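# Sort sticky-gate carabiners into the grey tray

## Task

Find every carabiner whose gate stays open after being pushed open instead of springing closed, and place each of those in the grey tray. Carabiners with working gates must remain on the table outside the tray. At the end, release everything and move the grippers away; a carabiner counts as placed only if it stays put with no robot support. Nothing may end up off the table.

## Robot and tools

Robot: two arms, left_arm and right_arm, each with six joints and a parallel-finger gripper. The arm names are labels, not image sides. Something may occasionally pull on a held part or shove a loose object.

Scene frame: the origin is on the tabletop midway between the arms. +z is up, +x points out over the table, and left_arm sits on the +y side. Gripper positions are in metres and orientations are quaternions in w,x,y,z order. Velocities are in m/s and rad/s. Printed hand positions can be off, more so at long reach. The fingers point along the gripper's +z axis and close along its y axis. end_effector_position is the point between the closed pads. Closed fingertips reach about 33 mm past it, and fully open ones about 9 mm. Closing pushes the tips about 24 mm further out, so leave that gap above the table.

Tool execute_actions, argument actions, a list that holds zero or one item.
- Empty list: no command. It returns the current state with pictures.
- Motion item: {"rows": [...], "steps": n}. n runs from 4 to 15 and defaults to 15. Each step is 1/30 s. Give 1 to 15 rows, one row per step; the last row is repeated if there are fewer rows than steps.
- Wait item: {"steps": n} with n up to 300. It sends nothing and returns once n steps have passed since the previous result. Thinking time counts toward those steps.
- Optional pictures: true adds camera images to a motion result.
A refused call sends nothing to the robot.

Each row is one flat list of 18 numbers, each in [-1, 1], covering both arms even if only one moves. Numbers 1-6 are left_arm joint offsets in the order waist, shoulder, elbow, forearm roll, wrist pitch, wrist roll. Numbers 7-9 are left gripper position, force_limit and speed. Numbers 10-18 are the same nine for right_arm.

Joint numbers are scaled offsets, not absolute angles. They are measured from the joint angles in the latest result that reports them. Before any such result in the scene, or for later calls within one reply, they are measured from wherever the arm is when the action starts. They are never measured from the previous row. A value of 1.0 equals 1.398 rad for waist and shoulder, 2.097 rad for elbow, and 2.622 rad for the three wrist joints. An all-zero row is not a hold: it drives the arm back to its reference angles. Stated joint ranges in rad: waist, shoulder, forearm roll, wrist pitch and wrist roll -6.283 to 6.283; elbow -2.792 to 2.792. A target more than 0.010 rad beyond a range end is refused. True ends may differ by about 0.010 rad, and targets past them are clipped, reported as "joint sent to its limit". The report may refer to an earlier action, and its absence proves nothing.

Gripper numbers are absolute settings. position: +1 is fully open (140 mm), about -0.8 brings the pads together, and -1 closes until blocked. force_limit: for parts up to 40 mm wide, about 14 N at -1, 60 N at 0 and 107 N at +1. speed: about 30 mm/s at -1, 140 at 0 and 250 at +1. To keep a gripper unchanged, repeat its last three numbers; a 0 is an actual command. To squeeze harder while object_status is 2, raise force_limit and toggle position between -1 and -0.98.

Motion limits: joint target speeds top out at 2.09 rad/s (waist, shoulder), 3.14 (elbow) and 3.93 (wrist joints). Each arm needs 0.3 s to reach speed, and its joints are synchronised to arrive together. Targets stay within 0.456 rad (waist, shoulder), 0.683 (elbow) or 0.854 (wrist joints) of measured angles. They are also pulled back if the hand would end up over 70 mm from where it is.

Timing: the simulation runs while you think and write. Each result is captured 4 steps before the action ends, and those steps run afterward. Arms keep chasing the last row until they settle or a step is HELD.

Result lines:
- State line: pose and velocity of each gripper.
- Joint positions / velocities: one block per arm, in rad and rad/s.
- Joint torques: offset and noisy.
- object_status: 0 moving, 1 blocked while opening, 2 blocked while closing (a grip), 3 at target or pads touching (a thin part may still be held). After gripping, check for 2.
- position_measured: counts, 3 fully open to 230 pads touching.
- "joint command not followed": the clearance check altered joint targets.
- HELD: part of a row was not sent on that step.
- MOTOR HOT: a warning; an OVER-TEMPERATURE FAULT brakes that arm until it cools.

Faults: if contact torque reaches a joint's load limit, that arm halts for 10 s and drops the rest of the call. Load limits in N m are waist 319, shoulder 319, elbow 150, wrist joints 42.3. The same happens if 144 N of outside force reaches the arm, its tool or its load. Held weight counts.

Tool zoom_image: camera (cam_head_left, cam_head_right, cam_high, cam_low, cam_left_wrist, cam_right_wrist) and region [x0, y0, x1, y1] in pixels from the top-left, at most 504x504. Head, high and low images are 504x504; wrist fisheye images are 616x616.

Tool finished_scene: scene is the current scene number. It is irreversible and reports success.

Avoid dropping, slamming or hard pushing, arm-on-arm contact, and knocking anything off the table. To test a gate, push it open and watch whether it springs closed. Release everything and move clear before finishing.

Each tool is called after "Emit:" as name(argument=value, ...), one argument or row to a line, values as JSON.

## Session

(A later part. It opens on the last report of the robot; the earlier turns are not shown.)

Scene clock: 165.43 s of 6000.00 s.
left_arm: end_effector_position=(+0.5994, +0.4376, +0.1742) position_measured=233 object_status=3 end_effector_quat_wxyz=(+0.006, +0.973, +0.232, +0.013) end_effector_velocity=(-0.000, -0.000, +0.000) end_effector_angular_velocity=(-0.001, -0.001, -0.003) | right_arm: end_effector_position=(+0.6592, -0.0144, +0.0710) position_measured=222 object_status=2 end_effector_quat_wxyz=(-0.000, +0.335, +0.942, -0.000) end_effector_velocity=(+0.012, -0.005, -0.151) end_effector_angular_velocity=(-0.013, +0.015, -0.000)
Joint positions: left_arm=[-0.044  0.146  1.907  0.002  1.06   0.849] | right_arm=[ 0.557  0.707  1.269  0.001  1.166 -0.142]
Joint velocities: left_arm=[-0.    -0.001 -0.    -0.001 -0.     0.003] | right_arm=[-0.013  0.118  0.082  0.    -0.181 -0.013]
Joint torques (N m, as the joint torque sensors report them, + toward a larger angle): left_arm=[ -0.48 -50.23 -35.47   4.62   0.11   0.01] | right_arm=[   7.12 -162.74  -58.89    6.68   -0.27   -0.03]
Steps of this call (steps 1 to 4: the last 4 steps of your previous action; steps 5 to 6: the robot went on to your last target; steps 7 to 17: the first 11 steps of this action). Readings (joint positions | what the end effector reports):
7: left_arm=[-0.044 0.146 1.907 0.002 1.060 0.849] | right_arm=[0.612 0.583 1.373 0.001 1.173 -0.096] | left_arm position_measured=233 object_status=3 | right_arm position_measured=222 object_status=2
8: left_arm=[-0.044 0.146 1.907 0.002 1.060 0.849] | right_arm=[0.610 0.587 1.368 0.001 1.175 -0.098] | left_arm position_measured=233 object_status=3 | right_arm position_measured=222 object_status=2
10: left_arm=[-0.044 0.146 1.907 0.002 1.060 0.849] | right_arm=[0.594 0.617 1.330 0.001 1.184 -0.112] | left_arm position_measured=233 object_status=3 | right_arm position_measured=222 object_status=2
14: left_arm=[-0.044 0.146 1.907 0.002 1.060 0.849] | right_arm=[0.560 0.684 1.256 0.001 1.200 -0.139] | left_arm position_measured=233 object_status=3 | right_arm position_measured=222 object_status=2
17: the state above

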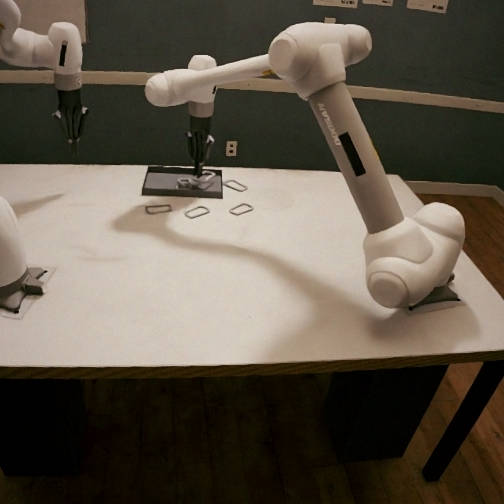

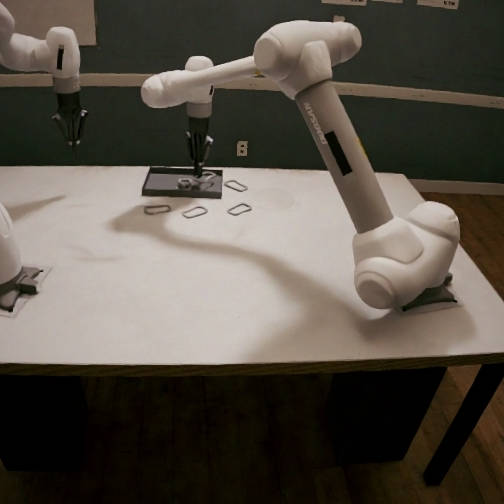

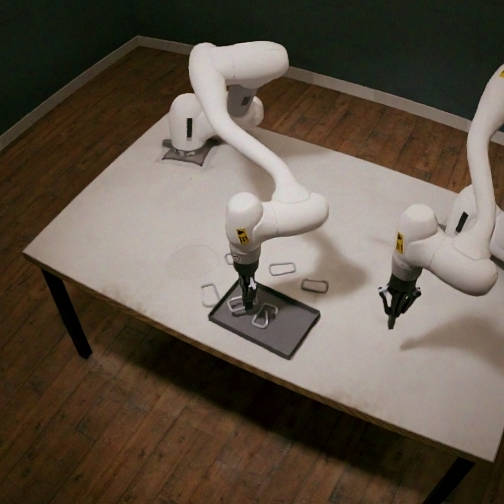

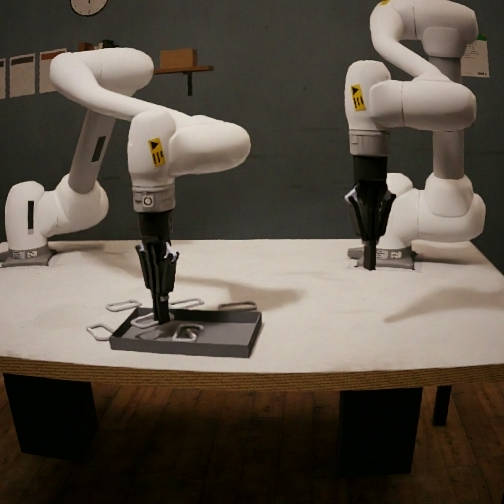

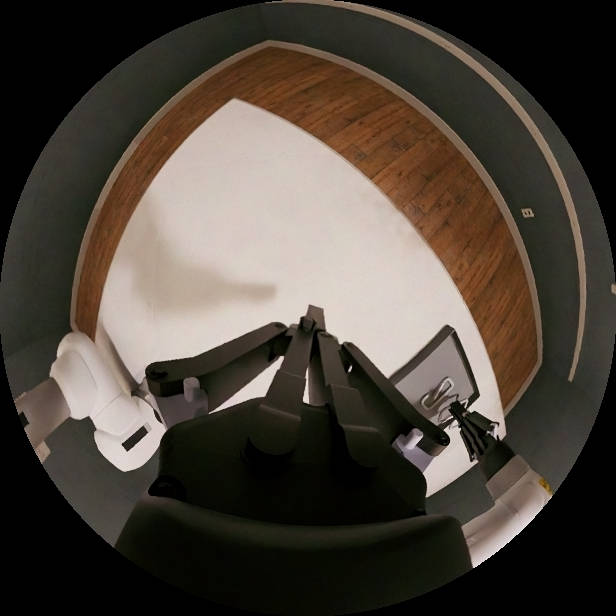

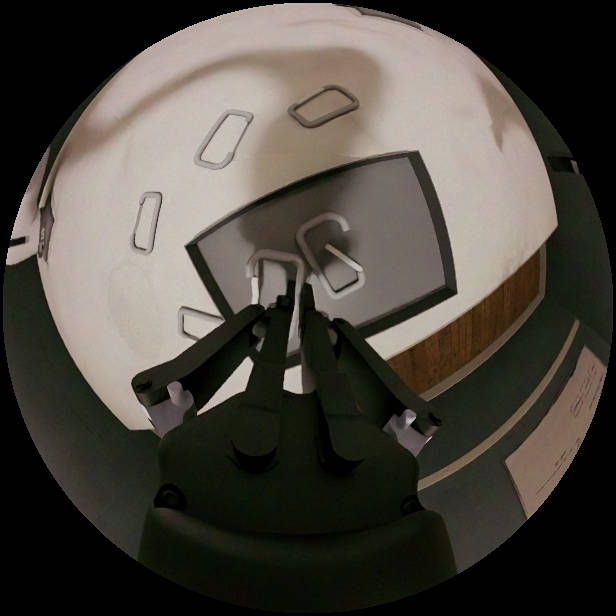

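Emit:
execute_actions(
  actions=[
    {"rows":[[0,0,0,0,0,0,-1,0,0,0,0.004,0.002,0,-0.003,0,-1,0,0],[0,0,0,0,0,0,-1,0,0,0,0.004,0.002,0,-0.003,0,-1,0,0],[0,0,0,0,0,0,-1,0,0,0,0.004,0.002,0,-0.003,0,-1,0,0],[0,0,0,0,0,0,-1,0,0,0,0.004,0.002,0,-0.003,0,-0.5,0,0]],"steps":12},
  ],
)

Emit:
execute_actions(
  actions=[
    {"rows":[[0,0,0,0,0,0,-1,0,0,0,-0.07,-0.03,0,0.06,0,-0.5,0,0]],"steps":15},
  ],
  pictures=true,
)

Scene clock: 165.93 s of 6000.00 s.
left_arm: end_effector_position=(+0.5994, +0.4376, +0.1742) position_measured=233 object_status=3 end_effector_quat_wxyz=(+0.006, +0.973, +0.232, +0.013) end_effector_velocity=(-0.000, -0.001, +0.000) end_effector_angular_velocity=(-0.000, -0.001, -0.001) | right_arm: end_effector_position=(+0.6593, -0.0148, +0.0638) position_measured=197 object_status=0 end_effector_quat_wxyz=(-0.001, +0.335, +0.942, -0.001) end_effector_velocity=(-0.002, +0.001, -0.001) end_effector_angular_velocity=(-0.002, +0.002, -0.000)
Joint positions: left_arm=[-0.044  0.146  1.907  0.002  1.06   0.849] | right_arm=[ 0.556  0.713  1.273  0.001  1.159 -0.142]
Joint velocities: left_arm=[-0.001 -0.001 -0.    -0.     0.     0.001] | right_arm=[ 0.002  0.001  0.    -0.001  0.002  0.003]
Joint torques (N m, as the joint torque sensors report them, + toward a larger angle): left_arm=[ -0.21 -50.38 -35.3    4.66   0.09   0.  ] | right_arm=[   1.92 -107.13  -36.16    4.21   -0.13   -0.17]
Steps of this call (steps 1 to 4: the last 4 steps of your previous action; steps 5 to 7: the robot went on to your last target; steps 8 to 15: the first 8 steps of this action). Readings (joint positions | what the end effector reports):
8: left_arm=[-0.044 0.146 1.907 0.002 1.060 0.849] | right_arm=[0.556 0.712 1.272 0.001 1.157 -0.143] | left_arm position_measured=233 object_status=3 | right_arm position_measured=222 object_status=2
9: left_arm=[-0.044 0.146 1.907 0.002 1.060 0.849] | right_arm=[0.556 0.713 1.272 0.001 1.157 -0.143] | left_arm position_measured=233 object_status=3 | right_arm position_measured=222 object_status=2
11: left_arm=[-0.044 0.146 1.907 0.002 1.060 0.849] | right_arm=[0.556 0.713 1.273 0.001 1.158 -0.143] | left_arm position_measured=233 object_status=3 | right_arm position_measured=222 object_status=0
15: the state above

Scene clock: 166.43 s of 6000.00 s.
left_arm: end_effector_position=(+0.5994, +0.4376, +0.1742) position_measured=233 object_status=3 end_effector_quat_wxyz=(+0.006, +0.973, +0.232, +0.013) end_effector_velocity=(-0.000, +0.000, +0.001) end_effector_angular_velocity=(-0.000, -0.002, +0.000) | right_arm: end_effector_position=(+0.6473, -0.0256, +0.1816) position_measured=192 object_status=3 end_effector_quat_wxyz=(-0.000, +0.335, +0.942, +0.001) end_effector_velocity=(-0.014, -0.013, +0.070) end_effector_angular_velocity=(-0.007, +0.008, +0.000)
Joint positions: left_arm=[-0.044  0.146  1.907  0.002  1.06   0.849] | right_arm=[ 0.556  0.618  1.212  0.001  1.31  -0.142]
Joint velocities: left_arm=[ 0.    -0.002  0.     0.     0.    -0.   ] | right_arm=[ 0.    -0.057 -0.033 -0.     0.101  0.   ]
Joint torques (N m, as the joint torque sensors report them, + toward a larger angle): left_arm=[ -0.66 -50.01 -35.34   4.73   0.16   0.  ] | right_arm=[  2.05 -72.55 -28.92   3.29  -0.4   -0.32]
Steps of this call (steps 1 to 4: the last 4 steps of your previous action; steps 5 to 15: the first 11 steps of this action, its rows measured from where the robot was after step 4). Readings (joint positions | what the end effector reports):
4: left_arm=[-0.044 0.146 1.907 0.002 1.060 0.849] | right_arm=[0.556 0.713 1.273 0.001 1.159 -0.142] | left_arm position_measured=233 object_status=3 | right_arm position_measured=192 object_status=0
5: left_arm=[-0.044 0.146 1.907 0.002 1.060 0.849] | right_arm=[0.556 0.713 1.273 0.001 1.159 -0.142] | left_arm position_measured=233 object_status=3 | right_arm position_measured=192 object_status=0
6: left_arm=[-0.044 0.146 1.907 0.002 1.060 0.849] | right_arm=[0.556 0.710 1.271 0.001 1.165 -0.142] | left_arm position_measured=233 object_status=3 | right_arm position_measured=192 object_status=0
8: left_arm=[-0.044 0.146 1.907 0.002 1.060 0.849] | right_arm=[0.556 0.685 1.254 0.001 1.205 -0.142] | left_arm position_measured=233 object_status=3 | right_arm position_measured=192 object_status=0
12: left_arm=[-0.044 0.146 1.907 0.002 1.060 0.849] | right_arm=[0.556 0.636 1.224 0.001 1.282 -0.142] | left_arm position_measured=233 object_status=3 | right_arm position_measured=192 object_status=3
15: the state above

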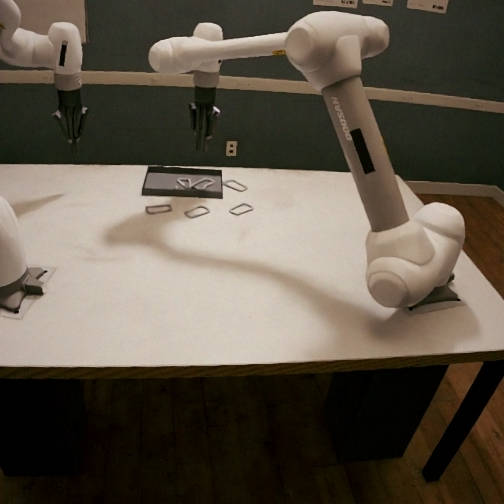

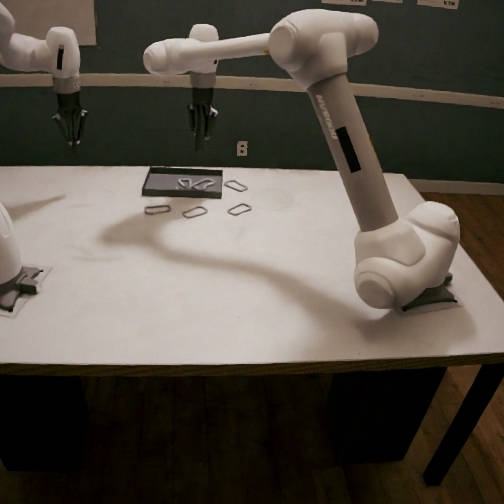

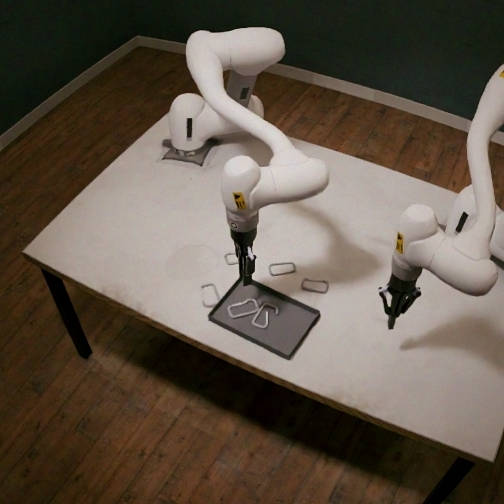

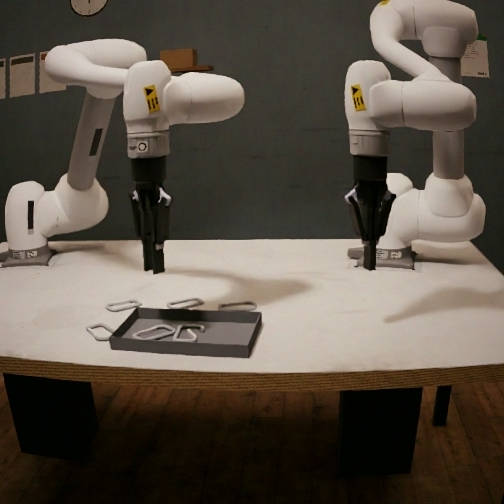

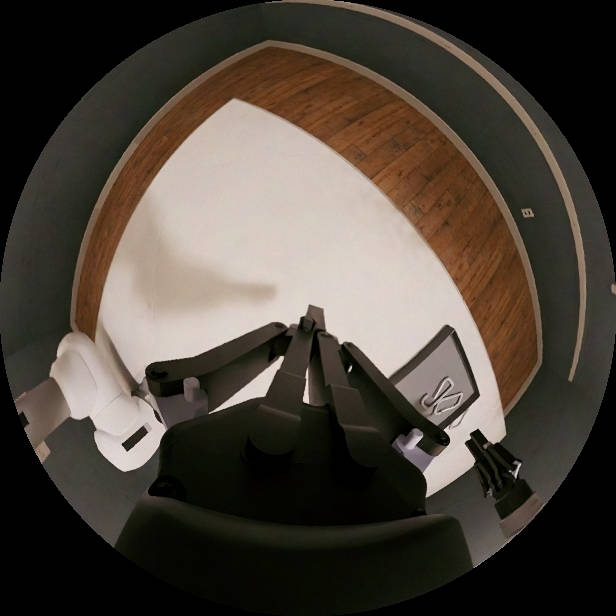

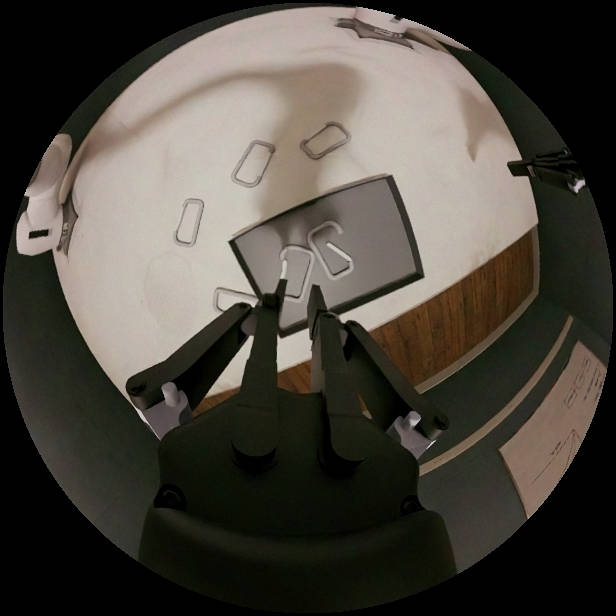

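Emit:
zoom_image(
  camera="cam_right_wrist",
  region=[170, 110, 370, 310],
)

Region (170, 110, 370, 310) of cam_right_wrist's 616x616 image, scaled by 2.520, with more detail than that image has.

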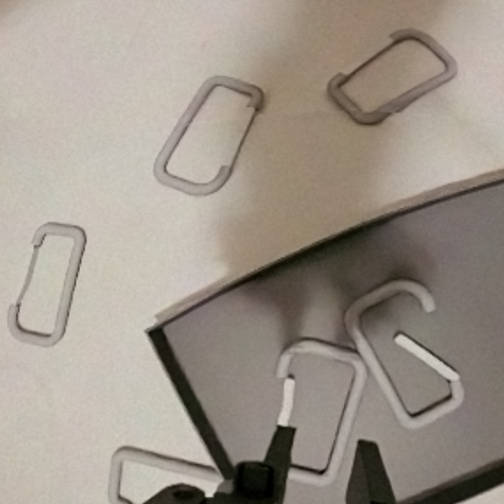

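Emit:
finished_scene(
  scene=1,
)

The scene is finished: the task was done.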